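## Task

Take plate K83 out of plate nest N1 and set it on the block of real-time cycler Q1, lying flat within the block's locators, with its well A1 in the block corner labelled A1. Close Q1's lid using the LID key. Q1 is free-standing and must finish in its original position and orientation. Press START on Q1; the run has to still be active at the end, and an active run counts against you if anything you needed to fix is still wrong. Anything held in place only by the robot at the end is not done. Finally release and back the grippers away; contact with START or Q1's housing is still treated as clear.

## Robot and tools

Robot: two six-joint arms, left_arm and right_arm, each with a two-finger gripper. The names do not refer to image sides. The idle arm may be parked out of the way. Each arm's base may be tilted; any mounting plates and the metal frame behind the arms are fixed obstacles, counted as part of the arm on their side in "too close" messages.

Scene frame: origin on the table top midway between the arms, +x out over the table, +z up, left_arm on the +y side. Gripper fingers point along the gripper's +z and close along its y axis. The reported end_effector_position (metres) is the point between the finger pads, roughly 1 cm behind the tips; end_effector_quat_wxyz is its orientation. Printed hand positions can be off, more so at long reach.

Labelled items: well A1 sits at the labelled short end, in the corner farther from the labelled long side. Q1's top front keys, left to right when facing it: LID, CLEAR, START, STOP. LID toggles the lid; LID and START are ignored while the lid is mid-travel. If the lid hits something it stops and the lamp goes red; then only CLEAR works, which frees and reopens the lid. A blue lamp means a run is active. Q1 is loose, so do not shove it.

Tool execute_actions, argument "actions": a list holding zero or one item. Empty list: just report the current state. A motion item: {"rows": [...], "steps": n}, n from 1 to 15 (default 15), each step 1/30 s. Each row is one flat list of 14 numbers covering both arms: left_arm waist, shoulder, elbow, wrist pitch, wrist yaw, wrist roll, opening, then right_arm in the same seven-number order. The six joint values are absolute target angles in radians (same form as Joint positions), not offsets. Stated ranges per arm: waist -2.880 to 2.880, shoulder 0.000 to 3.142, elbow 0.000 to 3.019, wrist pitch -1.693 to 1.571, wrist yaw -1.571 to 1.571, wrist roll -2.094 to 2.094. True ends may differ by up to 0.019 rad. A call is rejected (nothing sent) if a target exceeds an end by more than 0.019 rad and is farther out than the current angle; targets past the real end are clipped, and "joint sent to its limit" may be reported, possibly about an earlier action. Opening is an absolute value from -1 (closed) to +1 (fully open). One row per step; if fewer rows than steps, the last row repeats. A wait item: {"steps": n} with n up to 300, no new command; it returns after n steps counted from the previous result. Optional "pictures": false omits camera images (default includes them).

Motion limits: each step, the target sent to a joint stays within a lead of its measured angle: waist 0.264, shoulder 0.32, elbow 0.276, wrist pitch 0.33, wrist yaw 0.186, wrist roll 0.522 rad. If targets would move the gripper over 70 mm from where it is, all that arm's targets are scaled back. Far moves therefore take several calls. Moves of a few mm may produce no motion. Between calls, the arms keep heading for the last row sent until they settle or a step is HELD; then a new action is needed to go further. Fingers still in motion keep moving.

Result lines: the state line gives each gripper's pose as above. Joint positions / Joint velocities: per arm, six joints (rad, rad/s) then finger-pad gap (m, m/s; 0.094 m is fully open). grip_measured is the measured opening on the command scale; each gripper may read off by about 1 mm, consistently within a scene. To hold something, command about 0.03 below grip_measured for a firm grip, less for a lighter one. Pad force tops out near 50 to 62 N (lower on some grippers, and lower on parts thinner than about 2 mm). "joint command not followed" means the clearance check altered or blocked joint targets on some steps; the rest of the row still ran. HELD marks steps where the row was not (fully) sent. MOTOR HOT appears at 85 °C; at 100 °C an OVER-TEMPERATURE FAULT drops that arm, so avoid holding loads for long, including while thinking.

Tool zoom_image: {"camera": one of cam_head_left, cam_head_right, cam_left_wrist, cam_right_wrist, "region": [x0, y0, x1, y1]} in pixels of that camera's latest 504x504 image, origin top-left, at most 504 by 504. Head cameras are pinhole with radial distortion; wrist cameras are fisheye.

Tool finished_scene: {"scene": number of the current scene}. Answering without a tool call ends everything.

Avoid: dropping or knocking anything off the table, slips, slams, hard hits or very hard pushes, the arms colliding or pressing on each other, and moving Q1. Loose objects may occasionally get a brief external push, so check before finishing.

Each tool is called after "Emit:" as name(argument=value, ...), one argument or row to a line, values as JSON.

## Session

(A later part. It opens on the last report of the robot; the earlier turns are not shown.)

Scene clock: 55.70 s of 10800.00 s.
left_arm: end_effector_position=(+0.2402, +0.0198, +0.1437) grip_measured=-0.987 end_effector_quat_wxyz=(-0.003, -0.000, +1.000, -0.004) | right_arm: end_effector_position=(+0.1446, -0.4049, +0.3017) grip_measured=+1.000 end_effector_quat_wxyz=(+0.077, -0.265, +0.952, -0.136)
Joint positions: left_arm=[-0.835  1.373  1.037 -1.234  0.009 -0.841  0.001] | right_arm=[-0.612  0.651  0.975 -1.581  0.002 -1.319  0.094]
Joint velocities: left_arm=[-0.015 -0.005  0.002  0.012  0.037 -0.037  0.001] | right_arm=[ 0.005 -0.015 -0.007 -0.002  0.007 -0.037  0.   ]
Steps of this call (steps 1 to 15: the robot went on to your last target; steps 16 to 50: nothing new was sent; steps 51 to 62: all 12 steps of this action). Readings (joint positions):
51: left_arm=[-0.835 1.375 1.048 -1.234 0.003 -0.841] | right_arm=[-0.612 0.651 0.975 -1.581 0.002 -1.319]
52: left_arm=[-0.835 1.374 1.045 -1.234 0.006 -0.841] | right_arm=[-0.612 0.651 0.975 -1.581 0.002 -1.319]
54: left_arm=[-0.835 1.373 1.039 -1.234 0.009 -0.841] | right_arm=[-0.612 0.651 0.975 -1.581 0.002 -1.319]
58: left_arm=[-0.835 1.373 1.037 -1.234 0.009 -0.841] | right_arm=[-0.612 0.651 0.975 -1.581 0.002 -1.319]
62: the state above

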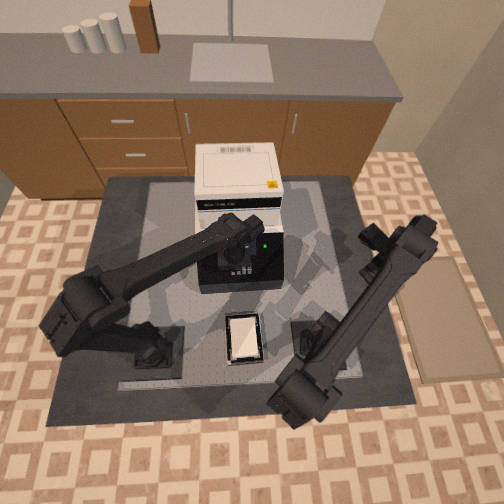

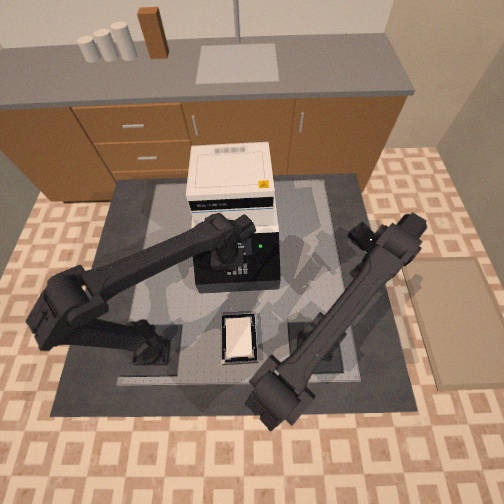

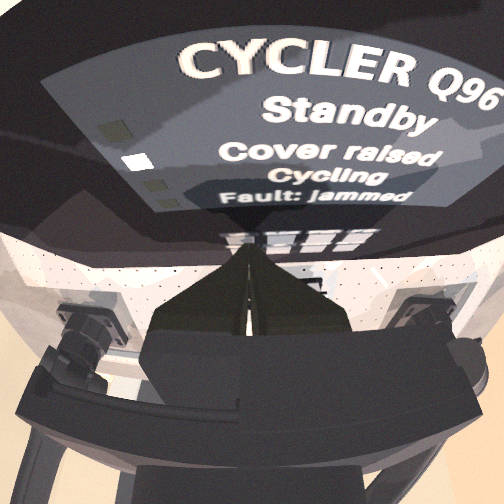

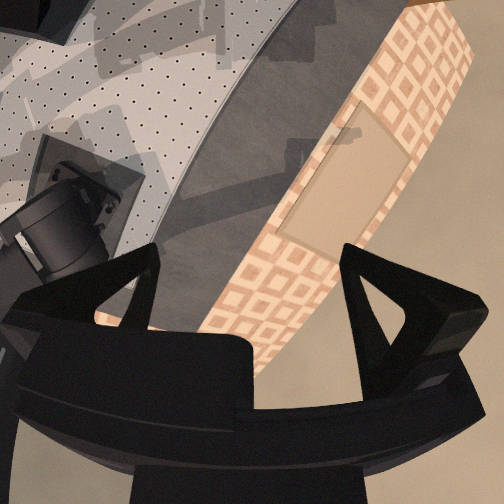

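Emit:
execute_actions(
  actions=[
    {"rows":[[-0.835,1.28,1.07,-1.35,0,-0.84,-1,-0.6,0.64,1.0,-1.584,0,-1.319,1]],"steps":8},
  ],
  pictures=false,
)

Emit:
execute_actions(
  actions=[
    {"rows":[[-1.238,1.24,1.085,-1.39,0,-1.27,1,-0.6,0.64,1.0,-1.584,0,-1.319,1]]},
  ],
  pictures=false,
)

Emit:
execute_actions(
  actions=[
    {"steps":30},
  ],
)

Scene clock: 58.77 s of 10800.00 s.
left_arm: end_effector_position=(+0.2230, +0.0404, +0.1754) grip_measured=-0.987 end_effector_quat_wxyz=(-0.003, -0.000, +1.000, +0.001) | right_arm: end_effector_position=(+0.1446, -0.4049, +0.3017) grip_measured=+1.000 end_effector_quat_wxyz=(+0.077, -0.265, +0.952, -0.136)
Joint positions: left_arm=[-0.835  1.281  1.039 -1.333  0.003 -0.841  0.001] | right_arm=[-0.612  0.651  0.975 -1.581  0.002 -1.319  0.094]
Joint velocities: left_arm=[-0.024 -0.181 -0.012 -0.037  0.007 -0.007  0.001] | right_arm=[ 0.005 -0.015 -0.012  0.007  0.007  0.066  0.   ]
Steps of this call (steps 1 to 15: the robot went on to your last target; steps 16 to 84: nothing new was sent; steps 85 to 92: all 8 steps of this action). Readings (joint positions):
85: left_arm=[-0.835 1.367 1.039 -1.251 0.008 -0.841] | right_arm=[-0.612 0.651 0.975 -1.581 0.002 -1.319]
86: left_arm=[-0.835 1.357 1.039 -1.281 0.005 -0.841] | right_arm=[-0.612 0.651 0.975 -1.581 0.002 -1.319]
88: left_arm=[-0.835 1.329 1.039 -1.318 0.004 -0.841] | right_arm=[-0.612 0.651 0.975 -1.581 0.002 -1.319]
92: the state above

Scene clock: 59.27 s of 10800.00 s.
left_arm: end_effector_position=(+0.0955, -0.0204, +0.1826) grip_measured=+1.000 end_effector_quat_wxyz=(-0.005, +0.008, +1.000, +0.010) | right_arm: end_effector_position=(+0.1446, -0.4049, +0.3017) grip_measured=+1.000 end_effector_quat_wxyz=(+0.077, -0.265, +0.952, -0.136)
Joint positions: left_arm=[-1.25   1.259  1.039 -1.373  0.003 -1.238  0.094] | right_arm=[-0.612  0.651  0.975 -1.581  0.002 -1.319  0.094]
Joint velocities: left_arm=[ 0.161 -0.034  0.002 -0.012 -0.022 -0.139  0.   ] | right_arm=[-0.015 -0.015 -0.002  0.002 -0.022  0.022  0.   ]
Steps of this call (steps 1 to 15: all 15 steps of this action). Readings (joint positions):
1: left_arm=[-0.851 1.275 1.039 -1.338 -0.005 -0.893] | right_arm=[-0.612 0.651 0.975 -1.581 0.002 -1.319]
2: left_arm=[-0.887 1.271 1.039 -1.346 -0.007 -0.947] | right_arm=[-0.612 0.651 0.975 -1.581 0.002 -1.319]
4: left_arm=[-1.000 1.267 1.039 -1.355 -0.007 -1.032] | right_arm=[-0.612 0.651 0.975 -1.581 0.002 -1.319]
8: left_arm=[-1.241 1.266 1.039 -1.367 0.003 -1.160] | right_arm=[-0.612 0.651 0.975 -1.581 0.002 -1.319]
15: the state above

Scene clock: 60.27 s of 10800.00 s.
left_arm: end_effector_position=(+0.0977, -0.0195, +0.1829) grip_measured=+1.000 end_effector_quat_wxyz=(-0.005, -0.006, +1.000, +0.010) | right_arm: end_effector_position=(+0.1446, -0.4049, +0.3017) grip_measured=+1.000 end_effector_quat_wxyz=(+0.077, -0.265, +0.952, -0.136)
Joint positions: left_arm=[-1.243  1.258  1.039 -1.374  0.002 -1.259  0.094] | right_arm=[-0.612  0.651  0.975 -1.581  0.002 -1.319  0.094]
Joint velocities: left_arm=[ 0.005 -0.005  0.002  0.002 -0.051  0.022  0.   ] | right_arm=[ 0.015 -0.005  0.017 -0.032  0.095 -0.051  0.   ]
Steps of this call (steps 1 to 30: the robot went on to your last target). Readings (joint positions):
1: left_arm=[-1.246 1.258 1.039 -1.374 0.003 -1.243] | right_arm=[-0.612 0.651 0.975 -1.581 0.002 -1.319]
2: left_arm=[-1.243 1.258 1.039 -1.374 0.002 -1.246] | right_arm=[-0.612 0.651 0.975 -1.581 0.002 -1.319]
4: left_arm=[-1.243 1.258 1.039 -1.374 0.002 -1.251] | right_arm=[-0.612 0.651 0.975 -1.581 0.002 -1.319]
8: left_arm=[-1.243 1.258 1.039 -1.374 0.002 -1.256] | right_arm=[-0.612 0.651 0.975 -1.581 0.002 -1.319]
30: the state above
All arms were judged still, so your last target was given up. Only a new action makes them travel on or press farther. Fingers that are still opening or closing keep moving.

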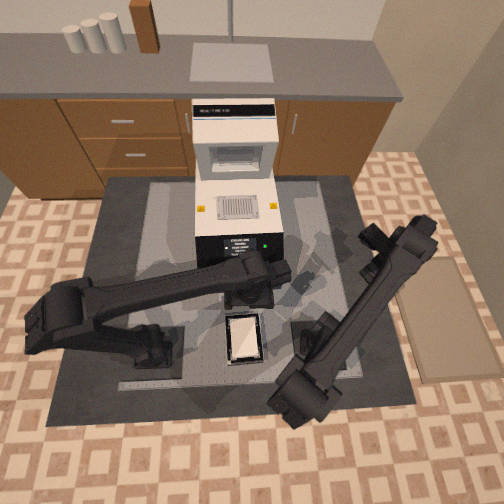

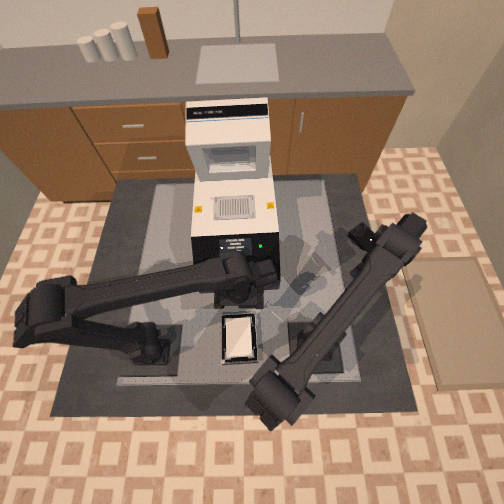

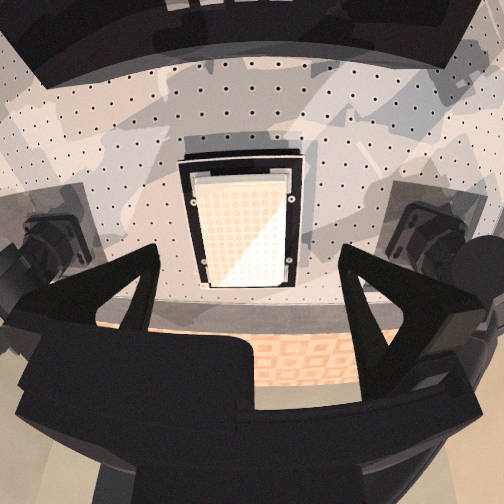

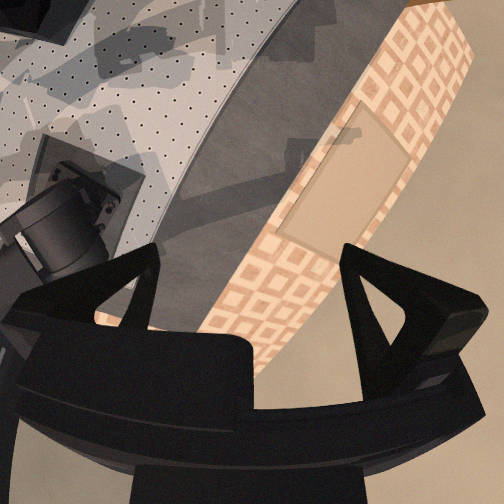

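Emit:
zoom_image(
  camera="cam_head_left",
  region=[190, 160, 290, 250],
)

Emit:
zoom_image(
  camera="cam_left_wrist",
  region=[160, 130, 330, 300],
)

Emit:
zoom_image(
  camera="cam_head_right",
  region=[210, 305, 270, 375],
)

Region (190, 160, 290, 250) of cam_head_left's 504x504 image, scaled by 5.040, with more detail than that image has; it fills the top 454 rows of this view, and the rest is white.

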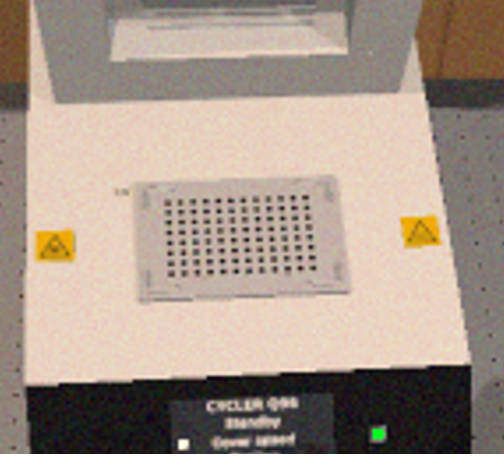

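Region (160, 130, 330, 300) of cam_left_wrist's 504x504 image, scaled by 2.965, with more detail than that image has.

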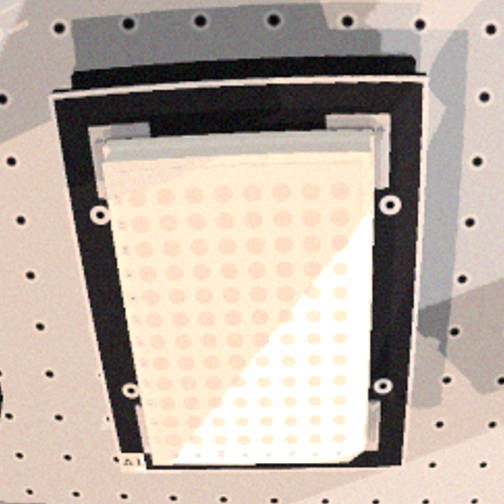

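Region (210, 305, 270, 375) of cam_head_right's 504x504 image, scaled by 7.200, with more detail than that image has; it fills the left 432 columns of this view, and the rest is white.

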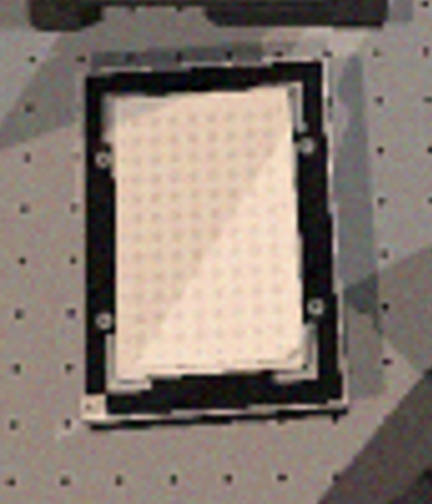

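Emit:
execute_actions(
  actions=[
    {"rows":[[-1.46,1.24,1.0,-1.33,0,-1.55,1,-0.6,0.64,1.0,-1.584,0,-1.319,1]],"steps":10},
  ],
  pictures=false,
)

Emit:
execute_actions(
  actions=[
    {"rows":[[-1.46,1.29,0.81,-1.05,0,-1.55,1,-0.6,0.64,1.0,-1.584,0,-1.319,1]]},
  ],
  pictures=false,
)

Emit:
execute_actions(
  actions=[
    {"steps":10},
  ],
)

Scene clock: 66.20 s of 10800.00 s.
left_arm: end_effector_position=(+0.0181, -0.0287, +0.1691) grip_measured=+1.000 end_effector_quat_wxyz=(-0.003, -0.011, +1.000, +0.016) | right_arm: end_effector_position=(+0.1446, -0.4049, +0.3017) grip_measured=+1.000 end_effector_quat_wxyz=(+0.077, -0.265, +0.952, -0.136)
Joint positions: left_arm=[-1.482  1.255  0.999 -1.347  0.003 -1.508  0.094] | right_arm=[-0.612  0.651  0.975 -1.581  0.002 -1.319  0.094]
Joint velocities: left_arm=[ 0.161 -0.005  0.007  0.007 -0.022 -0.227  0.   ] | right_arm=[-0.024  0.005 -0.012 -0.002  0.007 -0.007  0.   ]
Steps of this call (steps 1 to 168: nothing new was sent; steps 169 to 178: all 10 steps of this action). Readings (joint positions):
169: left_arm=[-1.260 1.257 1.034 -1.367 -0.006 -1.306] | right_arm=[-0.612 0.651 0.975 -1.581 0.002 -1.319]
170: left_arm=[-1.299 1.255 1.025 -1.357 -0.008 -1.353] | right_arm=[-0.612 0.651 0.975 -1.581 0.002 -1.319]
172: left_arm=[-1.402 1.255 1.009 -1.348 -0.003 -1.420] | right_arm=[-0.612 0.651 0.975 -1.581 0.002 -1.319]
176: left_arm=[-1.490 1.255 0.999 -1.347 0.003 -1.490] | right_arm=[-0.612 0.651 0.975 -1.581 0.002 -1.319]
178: the state above

Scene clock: 66.70 s of 10800.00 s.
left_arm: end_effector_position=(+0.0216, -0.0150, +0.0799) grip_measured=+1.000 end_effector_quat_wxyz=(-0.001, -0.033, +0.999, +0.006) | right_arm: end_effector_position=(+0.1446, -0.4049, +0.3017) grip_measured=+1.000 end_effector_quat_wxyz=(+0.077, -0.265, +0.952, -0.136)
Joint positions: left_arm=[-1.468  1.303  0.789 -1.068  0.002 -1.538  0.094] | right_arm=[-0.612  0.651  0.975 -1.581  0.002 -1.319  0.094]
Joint velocities: left_arm=[-0.005 -0.005  0.002  0.007 -0.037 -0.066  0.   ] | right_arm=[-0.005 -0.005  0.002  0.007 -0.007 -0.051  0.   ]
Steps of this call (steps 1 to 15: all 15 steps of this action). Readings (joint positions):
1: left_arm=[-1.477 1.252 0.974 -1.292 0.002 -1.514] | right_arm=[-0.612 0.651 0.975 -1.581 0.002 -1.319]
2: left_arm=[-1.473 1.246 0.932 -1.203 0.002 -1.518] | right_arm=[-0.612 0.651 0.975 -1.581 0.002 -1.319]
4: left_arm=[-1.469 1.258 0.848 -1.108 0.002 -1.526] | right_arm=[-0.612 0.651 0.975 -1.581 0.002 -1.319]
8: left_arm=[-1.468 1.302 0.789 -1.082 0.002 -1.534] | right_arm=[-0.612 0.651 0.975 -1.581 0.002 -1.319]
15: the state above

Scene clock: 67.03 s of 10800.00 s.
left_arm: end_effector_position=(+0.0216, -0.0150, +0.0799) grip_measured=+1.000 end_effector_quat_wxyz=(-0.001, -0.033, +0.999, +0.006) | right_arm: end_effector_position=(+0.1446, -0.4049, +0.3017) grip_measured=+1.000 end_effector_quat_wxyz=(+0.077, -0.265, +0.952, -0.136)
Joint positions: left_arm=[-1.468  1.303  0.789 -1.068  0.002 -1.539  0.094] | right_arm=[-0.612  0.651  0.975 -1.581  0.002 -1.319  0.094]
Joint velocities: left_arm=[ 0.005 -0.024 -0.002  0.017 -0.022 -0.022  0.   ] | right_arm=[-0.005 -0.015  0.007 -0.002  0.066 -0.051  0.   ]
Steps of this call (steps 1 to 10: the robot went on to your last target). Readings (joint positions):
1: left_arm=[-1.468 1.303 0.789 -1.068 0.002 -1.539] | right_arm=[-0.612 0.651 0.975 -1.581 0.002 -1.319]
2: left_arm=[-1.468 1.303 0.789 -1.068 0.002 -1.539] | right_arm=[-0.612 0.651 0.975 -1.581 0.002 -1.319]
4: left_arm=[-1.468 1.303 0.789 -1.068 0.002 -1.539] | right_arm=[-0.612 0.651 0.975 -1.581 0.002 -1.319]
8: left_arm=[-1.468 1.303 0.789 -1.068 0.002 -1.539] | right_arm=[-0.612 0.651 0.975 -1.581 0.002 -1.319]
10: the state above

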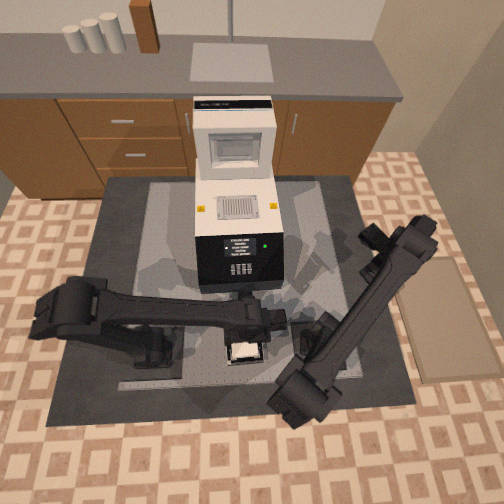

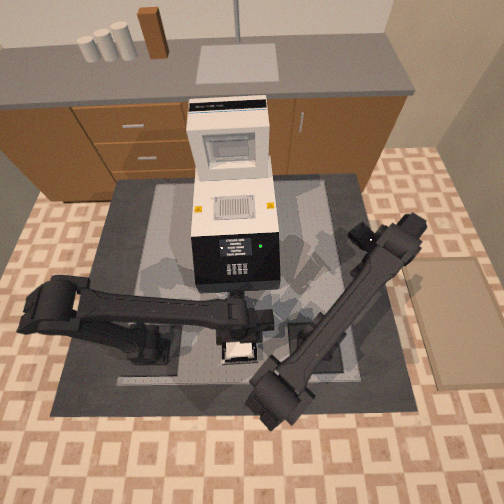

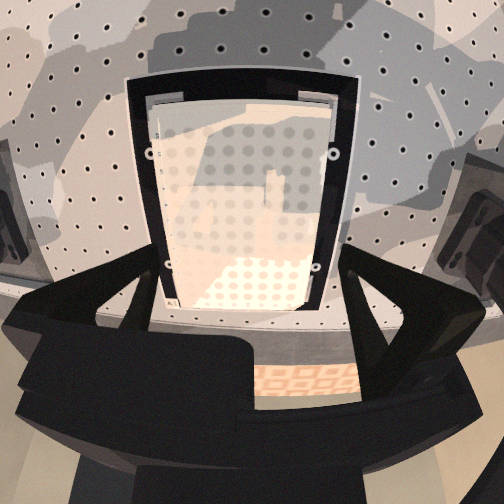

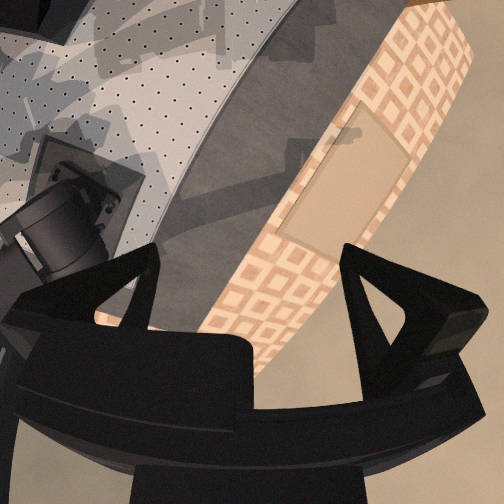

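Emit:
execute_actions(
  actions=[
    {"rows":[[-1.46,1.325,0.74,-0.96,0,-1.55,1,-0.6,0.64,1.0,-1.584,0,-1.319,1]]},
  ],
)

Scene clock: 70.47 s of 10800.00 s.
left_arm: end_effector_position=(+0.0220, -0.0189, +0.0677) grip_measured=+1.000 end_effector_quat_wxyz=(+0.000, -0.034, +0.999, -0.015) | right_arm: end_effector_position=(+0.1446, -0.4049, +0.3017) grip_measured=+1.000 end_effector_quat_wxyz=(+0.077, -0.265, +0.952, -0.136)
Joint positions: left_arm=[-1.468  1.306  0.754 -0.989  0.001 -1.54   0.094] | right_arm=[-0.612  0.651  0.975 -1.581  0.002 -1.319  0.094]
Joint velocities: left_arm=[ 0.005 -0.015 -0.012  0.027  0.007 -0.051  0.   ] | right_arm=[-0.015 -0.005 -0.002 -0.007 -0.022 -0.007  0.   ]
Steps of this call (steps 1 to 15: the robot went on to your last target; steps 16 to 88: nothing new was sent; steps 89 to 103: all 15 steps of this action). Readings (joint positions):
89: left_arm=[-1.468 1.304 0.781 -1.048 0.002 -1.540] | right_arm=[-0.612 0.651 0.975 -1.581 0.002 -1.319]
90: left_arm=[-1.468 1.304 0.770 -1.018 0.002 -1.540] | right_arm=[-0.612 0.651 0.975 -1.581 0.002 -1.319]
92: left_arm=[-1.468 1.309 0.754 -0.994 0.002 -1.540] | right_arm=[-0.612 0.651 0.975 -1.581 0.002 -1.319]
96: left_arm=[-1.468 1.306 0.754 -0.989 0.001 -1.540] | right_arm=[-0.612 0.651 0.975 -1.581 0.002 -1.319]
103: the state above

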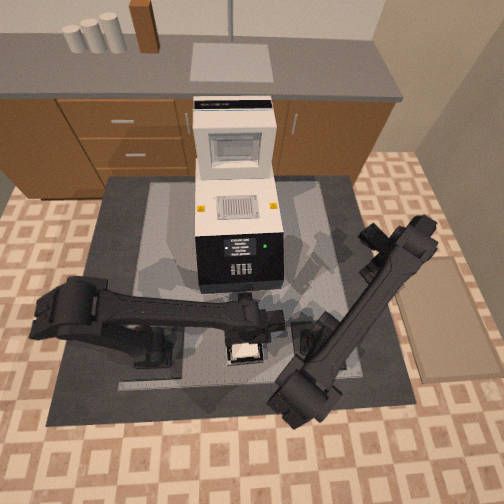

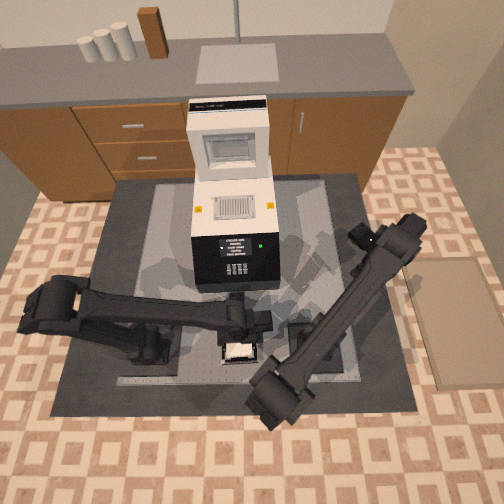

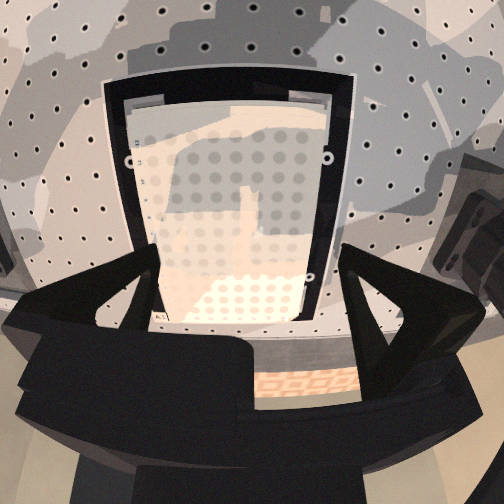

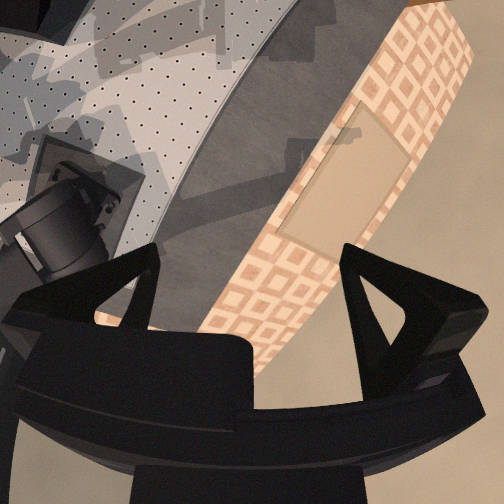

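Emit:
execute_actions(
  actions=[
    {"rows":[[-1.46,1.325,0.722,-0.98,0,-1.55,1,-0.6,0.64,1.0,-1.584,0,-1.319,1],[-1.46,1.325,0.722,-0.98,0,-1.55,1,-0.6,0.64,1.0,-1.584,0,-1.319,1],[-1.46,1.325,0.722,-0.98,0,-1.55,1,-0.6,0.64,1.0,-1.584,0,-1.319,1],[-1.46,1.343,0.722,-0.98,0,-1.55,1,-0.6,0.64,1.0,-1.584,0,-1.319,1]]},
  ],
)

Scene clock: 73.50 s of 10800.00 s.
left_arm: end_effector_position=(+0.0220, -0.0187, +0.0675) grip_measured=+1.000 end_effector_quat_wxyz=(+0.000, -0.034, +0.999, -0.015) | right_arm: end_effector_position=(+0.1446, -0.4049, +0.3017) grip_measured=+1.000 end_effector_quat_wxyz=(+0.077, -0.265, +0.952, -0.136)
Joint positions: left_arm=[-1.468  1.306  0.754 -0.989  0.001 -1.54   0.094] | right_arm=[-0.612  0.651  0.975 -1.581  0.002 -1.319  0.094]
Joint velocities: left_arm=[-0.005 -0.005  0.007 -0.002 -0.066 -0.081  0.   ] | right_arm=[-0.005 -0.024 -0.007 -0.007 -0.081  0.051  0.   ]
Steps of this call (steps 1 to 15: the robot went on to your last target; steps 16 to 76: nothing new was sent; steps 77 to 91: all 15 steps of this action). Readings (joint positions):
77: left_arm=[-1.468 1.306 0.754 -0.989 0.001 -1.540] | right_arm=[-0.612 0.651 0.975 -1.581 0.002 -1.319]
78: left_arm=[-1.468 1.306 0.754 -0.989 0.001 -1.540] | right_arm=[-0.612 0.651 0.975 -1.581 0.002 -1.319]
80: left_arm=[-1.468 1.306 0.754 -0.989 0.001 -1.540] | right_arm=[-0.612 0.651 0.975 -1.581 0.002 -1.319]
84: left_arm=[-1.468 1.306 0.754 -0.989 0.001 -1.540] | right_arm=[-0.612 0.651 0.975 -1.581 0.002 -1.319]
91: the state above

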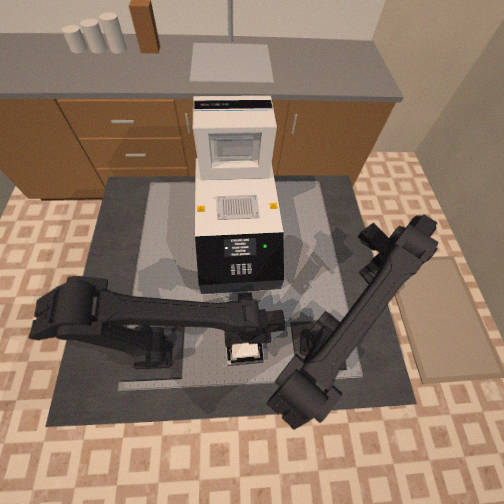

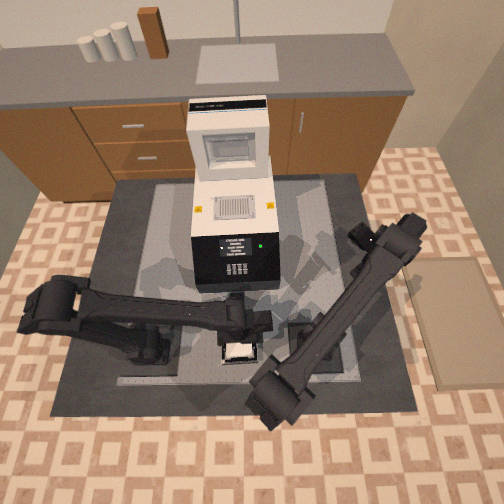

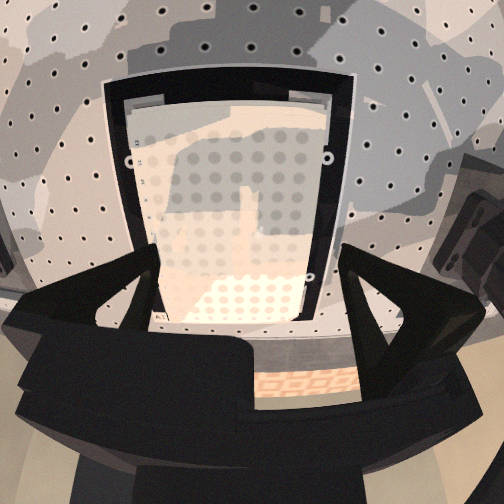

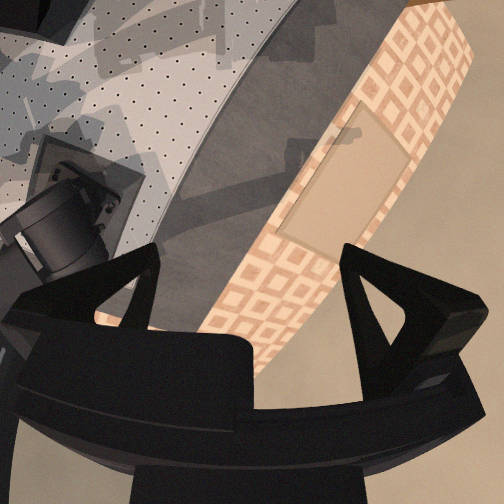

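Emit:
execute_actions(
  actions=[
    {"rows":[[-1.46,1.29,0.77,-0.99,0,-1.55,1,-0.6,0.64,1.0,-1.584,0,-1.319,1],[-1.46,1.29,0.77,-0.99,0,-1.55,1,-0.6,0.64,1.0,-1.584,0,-1.319,1],[-1.46,1.29,0.77,-0.99,0,-1.55,1,-0.6,0.64,1.0,-1.584,0,-1.319,1],[-1.46,1.29,0.77,-1.045,0,-1.55,1,-0.6,0.64,1.0,-1.584,0,-1.319,1]]},
  ],
)

Scene clock: 75.67 s of 10800.00 s.
left_arm: end_effector_position=(+0.0211, -0.0097, +0.0693) grip_measured=+1.000 end_effector_quat_wxyz=(-0.001, -0.034, +0.999, +0.002) | right_arm: end_effector_position=(+0.1446, -0.4049, +0.3017) grip_measured=+1.000 end_effector_quat_wxyz=(+0.077, -0.265, +0.952, -0.136)
Joint positions: left_arm=[-1.468  1.301  0.754 -1.029  0.001 -1.54   0.094] | right_arm=[-0.612  0.651  0.975 -1.581  0.002 -1.319  0.094]
Joint velocities: left_arm=[-0.015 -0.005 -0.002  0.017 -0.066  0.022  0.   ] | right_arm=[ 0.005 -0.015  0.002 -0.017 -0.037  0.051  0.   ]
Steps of this call (steps 1 to 15: the robot went on to your last target; steps 16 to 50: nothing new was sent; steps 51 to 65: all 15 steps of this action). Readings (joint positions):
51: left_arm=[-1.468 1.304 0.754 -0.989 0.001 -1.540] | right_arm=[-0.612 0.651 0.975 -1.581 0.002 -1.319]
52: left_arm=[-1.468 1.302 0.754 -0.989 0.001 -1.540] | right_arm=[-0.612 0.651 0.975 -1.581 0.002 -1.319]
54: left_arm=[-1.468 1.301 0.754 -0.996 0.001 -1.540] | right_arm=[-0.612 0.651 0.975 -1.581 0.002 -1.319]
58: left_arm=[-1.468 1.301 0.754 -1.026 0.001 -1.540] | right_arm=[-0.612 0.651 0.975 -1.581 0.002 -1.319]
65: the state above

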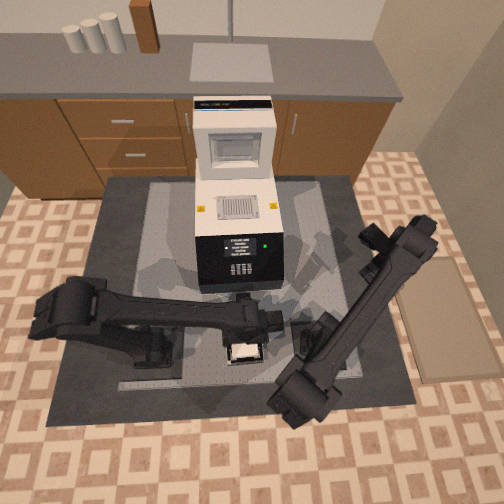

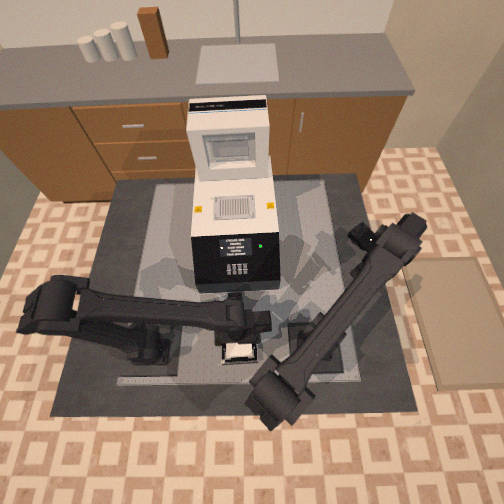

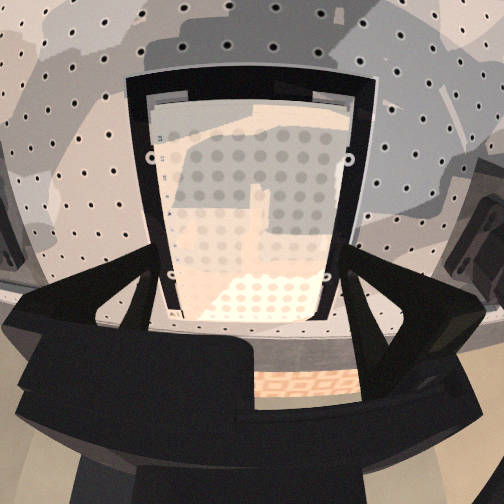

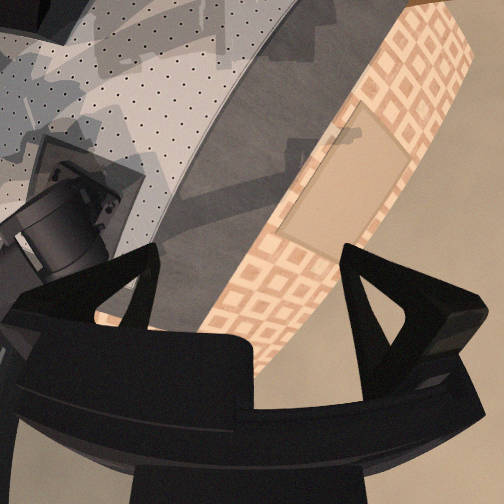

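Emit:
execute_actions(
  actions=[
    {"rows":[[-1.42,1.29,0.77,-1.045,0,-1.49,1,-0.6,0.64,1.0,-1.584,0,-1.319,1]],"steps":12},
  ],
  pictures=false,
)

Emit:
execute_actions(
  actions=[
    {"rows":[[-1.42,1.31,0.745,-1.0,0,-1.49,1,-0.6,0.64,1.0,-1.584,0,-1.319,1],[-1.42,1.315,0.74,-0.99,0,-1.49,1,-0.6,0.64,1.0,-1.584,0,-1.319,1],[-1.42,1.32,0.735,-0.98,0,-1.49,1,-0.6,0.64,1.0,-1.584,0,-1.319,1],[-1.42,1.325,0.73,-0.97,0,-1.49,1,-0.6,0.64,1.0,-1.584,0,-1.319,1],[-1.42,1.33,0.73,-0.96,0,-1.49,1,-0.6,0.64,1.0,-1.584,0,-1.319,1]]},
  ],
)

Scene clock: 79.10 s of 10800.00 s.
left_arm: end_effector_position=(+0.0346, -0.0081, +0.0693) grip_measured=+1.000 end_effector_quat_wxyz=(-0.001, -0.037, +0.999, +0.002) | right_arm: end_effector_position=(+0.1446, -0.4049, +0.3017) grip_measured=+1.000 end_effector_quat_wxyz=(+0.077, -0.265, +0.952, -0.136)
Joint positions: left_arm=[-1.425  1.301  0.754 -1.029  0.001 -1.503  0.094] | right_arm=[-0.612  0.651  0.975 -1.581  0.002 -1.319  0.094]
Joint velocities: left_arm=[-0.015 -0.015 -0.017 -0.007  0.095  0.022  0.   ] | right_arm=[ 0.005  0.015 -0.007  0.022  0.022  0.037  0.   ]
Steps of this call (steps 1 to 15: the robot went on to your last target; steps 16 to 90: nothing new was sent; then 0.03 s passed at rest; steps 91 to 102: all 12 steps of this action). Readings (joint positions):
91: left_arm=[-1.465 1.301 0.754 -1.029 0.001 -1.533] | right_arm=[-0.612 0.651 0.975 -1.581 0.002 -1.319]
92: left_arm=[-1.457 1.301 0.754 -1.029 0.001 -1.526] | right_arm=[-0.612 0.651 0.975 -1.581 0.002 -1.319]
94: left_arm=[-1.438 1.301 0.754 -1.029 0.001 -1.517] | right_arm=[-0.612 0.651 0.975 -1.581 0.002 -1.319]
98: left_arm=[-1.425 1.301 0.754 -1.029 0.001 -1.507] | right_arm=[-0.612 0.651 0.975 -1.581 0.002 -1.319]
102: the state above

Scene clock: 79.60 s of 10800.00 s.
left_arm: end_effector_position=(+0.0346, -0.0078, +0.0551) grip_measured=+1.000 end_effector_quat_wxyz=(-0.001, -0.035, +0.999, -0.000) | right_arm: end_effector_position=(+0.1446, -0.4049, +0.3017) grip_measured=+1.000 end_effector_quat_wxyz=(+0.077, -0.265, +0.952, -0.136)
Joint positions: left_arm=[-1.425  1.322  0.73  -0.978  0.001 -1.5    0.094] | right_arm=[-0.612  0.651  0.975 -1.581  0.002 -1.319  0.094]
Joint velocities: left_arm=[-0.005 -0.015 -0.002  0.002  0.037 -0.007  0.   ] | right_arm=[-0.015 -0.005 -0.002  0.002 -0.037 -0.095  0.   ]
Steps of this call (steps 1 to 15: all 15 steps of this action). Readings (joint positions):
1: left_arm=[-1.425 1.301 0.753 -1.026 0.001 -1.502] | right_arm=[-0.612 0.651 0.975 -1.581 0.002 -1.319]
2: left_arm=[-1.425 1.301 0.751 -1.020 0.001 -1.502] | right_arm=[-0.612 0.651 0.975 -1.581 0.002 -1.319]
4: left_arm=[-1.425 1.303 0.743 -1.004 0.001 -1.501] | right_arm=[-0.612 0.651 0.975 -1.581 0.002 -1.319]
8: left_arm=[-1.425 1.317 0.731 -0.982 0.001 -1.501] | right_arm=[-0.612 0.651 0.975 -1.581 0.002 -1.319]
15: the state above

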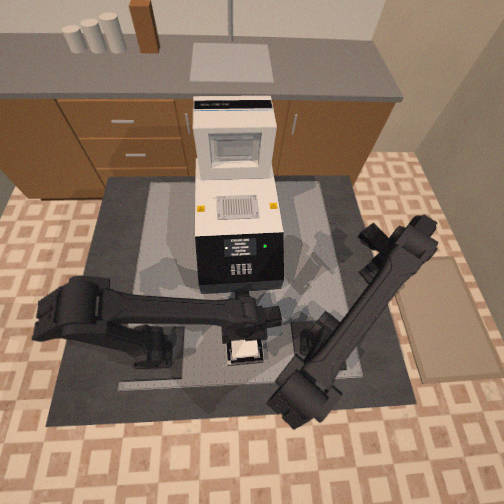

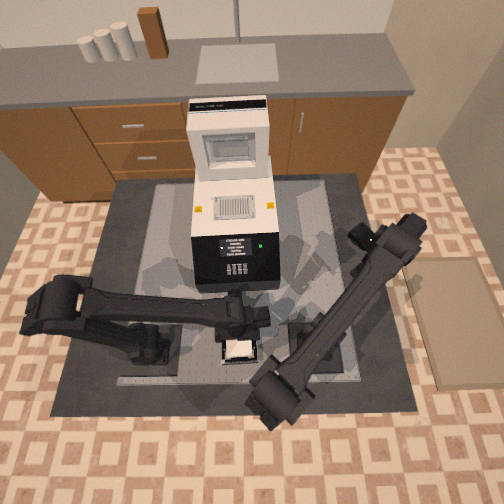

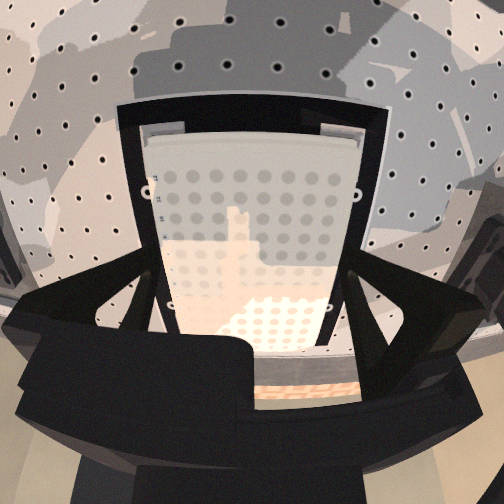

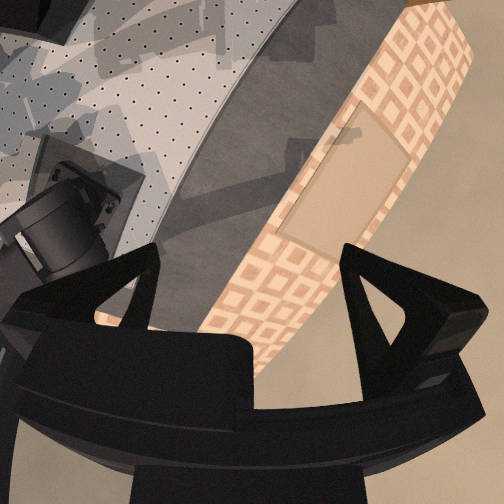

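Emit:
execute_actions(
  actions=[
    {"rows":[[-1.452,1.335,0.727,-0.955,0,-1.53,1,-0.6,0.64,1.0,-1.584,0,-1.319,1]],"steps":12},
  ],
  pictures=false,
)

Emit:
execute_actions(
  actions=[
    {"rows":[[-1.452,1.33,0.73,-0.96,0,-1.53,0.74,-0.6,0.64,1.0,-1.584,0,-1.319,1]]},
  ],
)

Scene clock: 83.47 s of 10800.00 s.
left_arm: end_effector_position=(+0.0289, -0.0098, +0.0551) grip_measured=+1.000 end_effector_quat_wxyz=(-0.001, -0.035, +0.999, -0.002) | right_arm: end_effector_position=(+0.1446, -0.4049, +0.3017) grip_measured=+1.000 end_effector_quat_wxyz=(+0.077, -0.265, +0.952, -0.136)
Joint positions: left_arm=[-1.443  1.322  0.73  -0.973  0.001 -1.518  0.094] | right_arm=[-0.612  0.651  0.975 -1.581  0.002 -1.319  0.094]
Joint velocities: left_arm=[-0.015 -0.005  0.002  0.002  0.037 -0.022  0.   ] | right_arm=[-0.024 -0.005  0.007  0.012 -0.022 -0.022  0.   ]
Steps of this call (steps 1 to 15: the robot went on to your last target; steps 16 to 90: nothing new was sent; then 0.47 s passed at rest; steps 91 to 102: all 12 steps of this action). Readings (joint positions):
91: left_arm=[-1.426 1.322 0.730 -0.977 0.001 -1.504] | right_arm=[-0.612 0.651 0.975 -1.581 0.002 -1.319]
92: left_arm=[-1.429 1.322 0.730 -0.976 0.001 -1.507] | right_arm=[-0.612 0.651 0.975 -1.581 0.002 -1.319]
94: left_arm=[-1.437 1.322 0.730 -0.974 0.001 -1.512] | right_arm=[-0.612 0.651 0.975 -1.581 0.002 -1.319]
98: left_arm=[-1.443 1.322 0.730 -0.973 0.001 -1.516] | right_arm=[-0.612 0.651 0.975 -1.581 0.002 -1.319]
102: the state above

Scene clock: 83.97 s of 10800.00 s.
left_arm: end_effector_position=(+0.0289, -0.0095, +0.0548) grip_measured=+0.755 end_effector_quat_wxyz=(-0.001, -0.036, +0.999, -0.002) | right_arm: end_effector_position=(+0.1446, -0.4049, +0.3017) grip_measured=+1.000 end_effector_quat_wxyz=(+0.077, -0.265, +0.952, -0.136)
Joint positions: left_arm=[-1.443  1.322  0.729 -0.973  0.001 -1.519  0.082] | right_arm=[-0.612  0.651  0.975 -1.581  0.002 -1.319  0.094]
Joint velocities: left_arm=[-0.005  0.005  0.002  0.002 -0.022 -0.022  0.001] | right_arm=[-0.005 -0.015  0.012 -0.017  0.037  0.051  0.   ]
Steps of this call (steps 1 to 15: all 15 steps of this action). Readings (joint positions):
1: left_arm=[-1.443 1.322 0.730 -0.973 0.001 -1.519] | right_arm=[-0.612 0.651 0.975 -1.581 0.002 -1.319]
2: left_arm=[-1.443 1.322 0.729 -0.973 0.001 -1.519] | right_arm=[-0.612 0.651 0.975 -1.581 0.002 -1.319]
4: left_arm=[-1.443 1.322 0.729 -0.973 0.001 -1.519] | right_arm=[-0.612 0.651 0.975 -1.581 0.002 -1.319]
8: left_arm=[-1.443 1.322 0.729 -0.973 0.001 -1.519] | right_arm=[-0.612 0.651 0.975 -1.581 0.002 -1.319]
15: the state above

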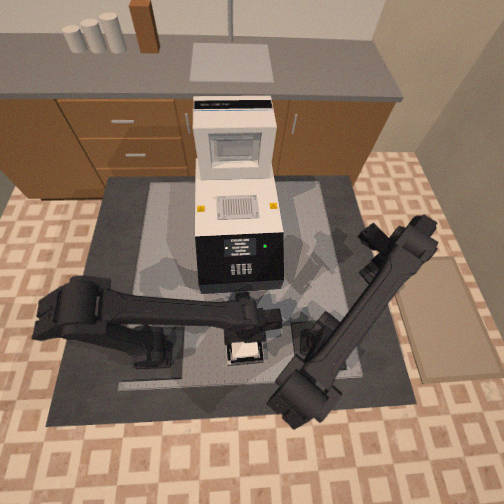

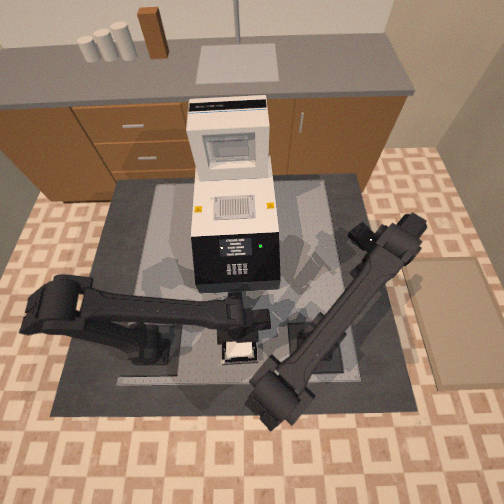

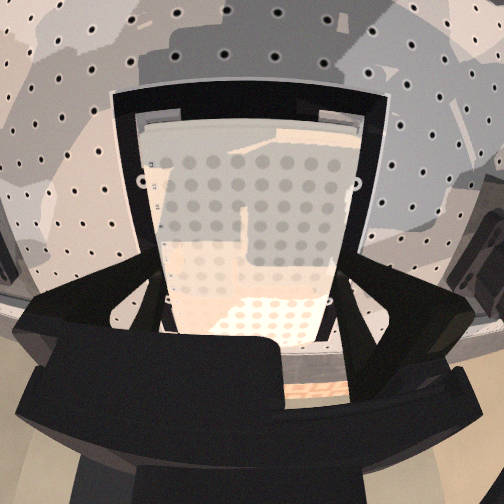

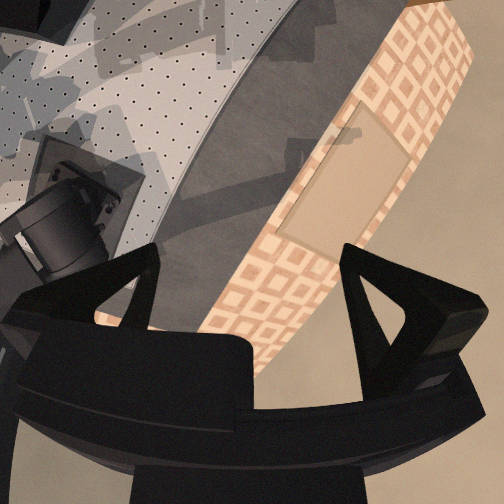

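Emit:
execute_actions(
  actions=[
    {"rows":[[-1.445,1.32,0.745,-0.98,0,-1.52,0.72,-0.6,0.64,1.0,-1.584,0,-1.319,1],[-1.445,1.31,0.76,-1.0,0,-1.52,0.72,-0.6,0.64,1.0,-1.584,0,-1.319,1],[-1.445,1.30,0.775,-1.02,0,-1.52,0.72,-0.6,0.64,1.0,-1.584,0,-1.319,1],[-1.445,1.29,0.79,-1.04,0,-1.52,0.72,-0.6,0.64,1.0,-1.584,0,-1.319,1],[-1.445,1.285,0.805,-1.06,0,-1.52,0.72,-0.6,0.64,1.0,-1.584,0,-1.319,1],[-1.445,1.28,0.82,-1.085,0,-1.52,0.72,-0.6,0.64,1.0,-1.584,0,-1.319,1]],"steps":12},
  ],
  pictures=false,
)

Emit:
execute_actions(
  actions=[
    {"rows":[[-1.445,1.25,1.03,-1.34,0,-1.52,0.72,-0.6,0.64,1.0,-1.584,0,-1.319,1]],"steps":12},
  ],
  pictures=false,
)

Emit:
execute_actions(
  actions=[
    {"rows":[[-1.445,1.21,1.34,-1.67,0,-0.5,0.72,-0.6,0.64,1.0,-1.584,0,-1.319,1]]},
  ],
  pictures=false,
)

Emit:
execute_actions(
  actions=[
    {"rows":[[-1.1,1.21,1.34,-1.67,0,0.6,0.72,-0.6,0.64,1.0,-1.584,0,-1.319,1]]},
  ],
)

Scene clock: 89.63 s of 10800.00 s.
left_arm: end_effector_position=(+0.0289, -0.0096, +0.0788) grip_measured=+0.745 end_effector_quat_wxyz=(-0.001, -0.036, +0.999, +0.006) | right_arm: end_effector_position=(+0.1446, -0.4049, +0.3017) grip_measured=+1.000 end_effector_quat_wxyz=(+0.077, -0.265, +0.952, -0.136)
Joint positions: left_arm=[-1.443  1.293  0.776 -1.066  0.001 -1.519  0.082] | right_arm=[-0.612  0.651  0.975 -1.581  0.002 -1.319  0.094]
Joint velocities: left_arm=[ 0.005 -0.024  0.027  0.007 -0.022  0.007  0.   ] | right_arm=[-0.015 -0.015  0.027  0.022  0.022 -0.095  0.   ]
Steps of this call (steps 1 to 15: the robot went on to your last target; steps 16 to 90: nothing new was sent; then 2.27 s passed at rest; steps 91 to 102: all 12 steps of this action). Readings (joint positions):
91: left_arm=[-1.443 1.322 0.729 -0.973 0.001 -1.519] | right_arm=[-0.612 0.651 0.975 -1.581 0.002 -1.319]
92: left_arm=[-1.443 1.322 0.729 -0.976 0.001 -1.519] | right_arm=[-0.612 0.651 0.975 -1.581 0.002 -1.319]
94: left_arm=[-1.443 1.322 0.733 -0.988 0.001 -1.519] | right_arm=[-0.612 0.651 0.975 -1.581 0.002 -1.319]
98: left_arm=[-1.443 1.308 0.761 -1.056 0.001 -1.519] | right_arm=[-0.612 0.651 0.975 -1.581 0.002 -1.319]
102: the state above

Scene clock: 90.03 s of 10800.00 s.
left_arm: end_effector_position=(+0.0321, -0.0358, +0.1731) grip_measured=+0.745 end_effector_quat_wxyz=(-0.000, -0.036, +0.999, -0.003) | right_arm: end_effector_position=(+0.1446, -0.4049, +0.3017) grip_measured=+1.000 end_effector_quat_wxyz=(+0.077, -0.265, +0.952, -0.136)
Joint positions: left_arm=[-1.443  1.249  1.005 -1.32   0.001 -1.519  0.082] | right_arm=[-0.612  0.651  0.975 -1.581  0.002 -1.319  0.094]
Joint velocities: left_arm=[-0.015  0.005 -0.007 -0.11   0.037  0.022 -0.001] | right_arm=[-0.005 -0.005 -0.002 -0.002 -0.066 -0.007  0.   ]
Steps of this call (steps 1 to 12: all 12 steps of this action). Readings (joint positions):
1: left_arm=[-1.443 1.293 0.791 -1.103 0.001 -1.519] | right_arm=[-0.612 0.651 0.975 -1.581 0.002 -1.319]
2: left_arm=[-1.443 1.293 0.816 -1.161 0.001 -1.519] | right_arm=[-0.612 0.651 0.975 -1.581 0.002 -1.319]
4: left_arm=[-1.443 1.290 0.880 -1.245 0.001 -1.519] | right_arm=[-0.612 0.651 0.975 -1.581 0.002 -1.319]
8: left_arm=[-1.443 1.270 0.991 -1.309 0.001 -1.519] | right_arm=[-0.612 0.651 0.975 -1.581 0.002 -1.319]
12: the state above

Scene clock: 90.53 s of 10800.00 s.
left_arm: end_effector_position=(+0.0316, -0.0318, +0.3033) grip_measured=+0.745 end_effector_quat_wxyz=(+0.006, +0.410, +0.912, -0.011) | right_arm: end_effector_position=(+0.1446, -0.4049, +0.3017) grip_measured=+1.000 end_effector_quat_wxyz=(+0.077, -0.265, +0.952, -0.136)
Joint positions: left_arm=[-1.443  1.203  1.31  -1.654  0.001 -0.603  0.082] | right_arm=[-0.612  0.651  0.975 -1.581  0.002 -1.319  0.094]
Joint velocities: left_arm=[-0.015  0.005 -0.007 -0.022 -0.051  0.593  0.001] | right_arm=[-0.005 -0.015  0.002  0.017  0.066 -0.037  0.   ]
Steps of this call (steps 1 to 15: all 15 steps of this action). Readings (joint positions):
1: left_arm=[-1.443 1.251 1.019 -1.361 0.001 -1.468] | right_arm=[-0.612 0.651 0.975 -1.581 0.002 -1.319]
2: left_arm=[-1.443 1.254 1.044 -1.424 0.001 -1.409] | right_arm=[-0.612 0.651 0.975 -1.581 0.002 -1.319]
4: left_arm=[-1.443 1.253 1.106 -1.517 0.001 -1.291] | right_arm=[-0.612 0.651 0.975 -1.581 0.002 -1.319]
8: left_arm=[-1.443 1.246 1.253 -1.622 0.001 -0.955] | right_arm=[-0.612 0.651 0.975 -1.581 0.002 -1.319]
15: the state above

Scene clock: 91.03 s of 10800.00 s.
left_arm: end_effector_position=(+0.1441, +0.0017, +0.3017) grip_measured=+0.745 end_effector_quat_wxyz=(+0.009, +0.713, +0.701, -0.002) | right_arm: end_effector_position=(+0.1446, -0.4049, +0.3017) grip_measured=+1.000 end_effector_quat_wxyz=(+0.077, -0.265, +0.952, -0.136)
Joint positions: left_arm=[-1.093  1.208  1.31  -1.654 -0.002  0.491  0.082] | right_arm=[-0.612  0.651  0.975 -1.581  0.002 -1.319  0.094]
Joint velocities: left_arm=[-0.083 -0.005  0.007 -0.017 -0.051  0.637  0.   ] | right_arm=[-0.005 -0.015  0.002 -0.012 -0.066  0.007  0.   ]
Steps of this call (steps 1 to 15: all 15 steps of this action). Readings (joint positions):
1: left_arm=[-1.426 1.203 1.310 -1.654 0.009 -0.529] | right_arm=[-0.612 0.651 0.975 -1.581 0.002 -1.319]
2: left_arm=[-1.386 1.204 1.310 -1.654 0.011 -0.449] | right_arm=[-0.612 0.651 0.975 -1.581 0.002 -1.319]
4: left_arm=[-1.260 1.205 1.310 -1.654 0.009 -0.279] | right_arm=[-0.612 0.651 0.975 -1.581 0.002 -1.319]
8: left_arm=[-1.067 1.208 1.310 -1.654 -0.005 0.115] | right_arm=[-0.612 0.651 0.975 -1.581 0.002 -1.319]
15: the state above

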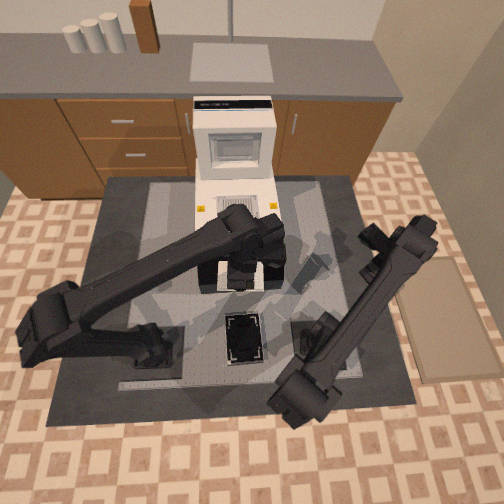

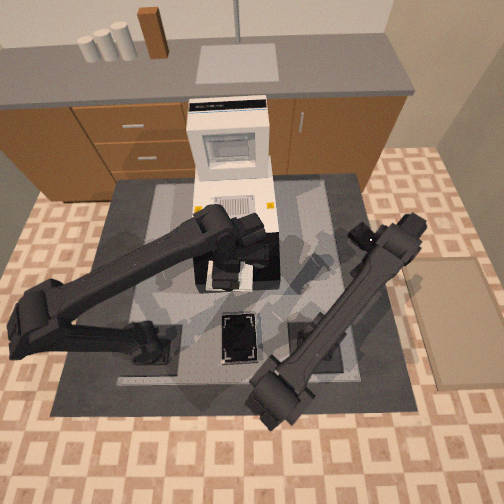

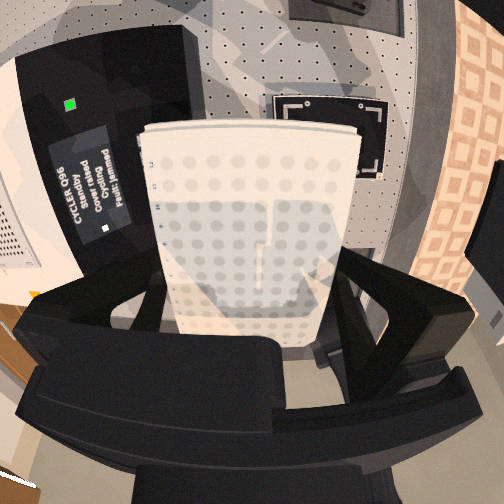

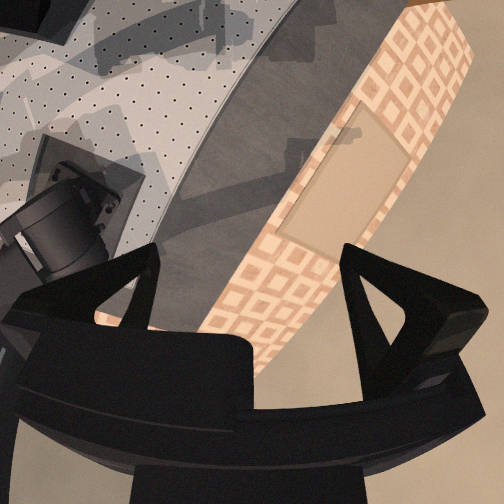

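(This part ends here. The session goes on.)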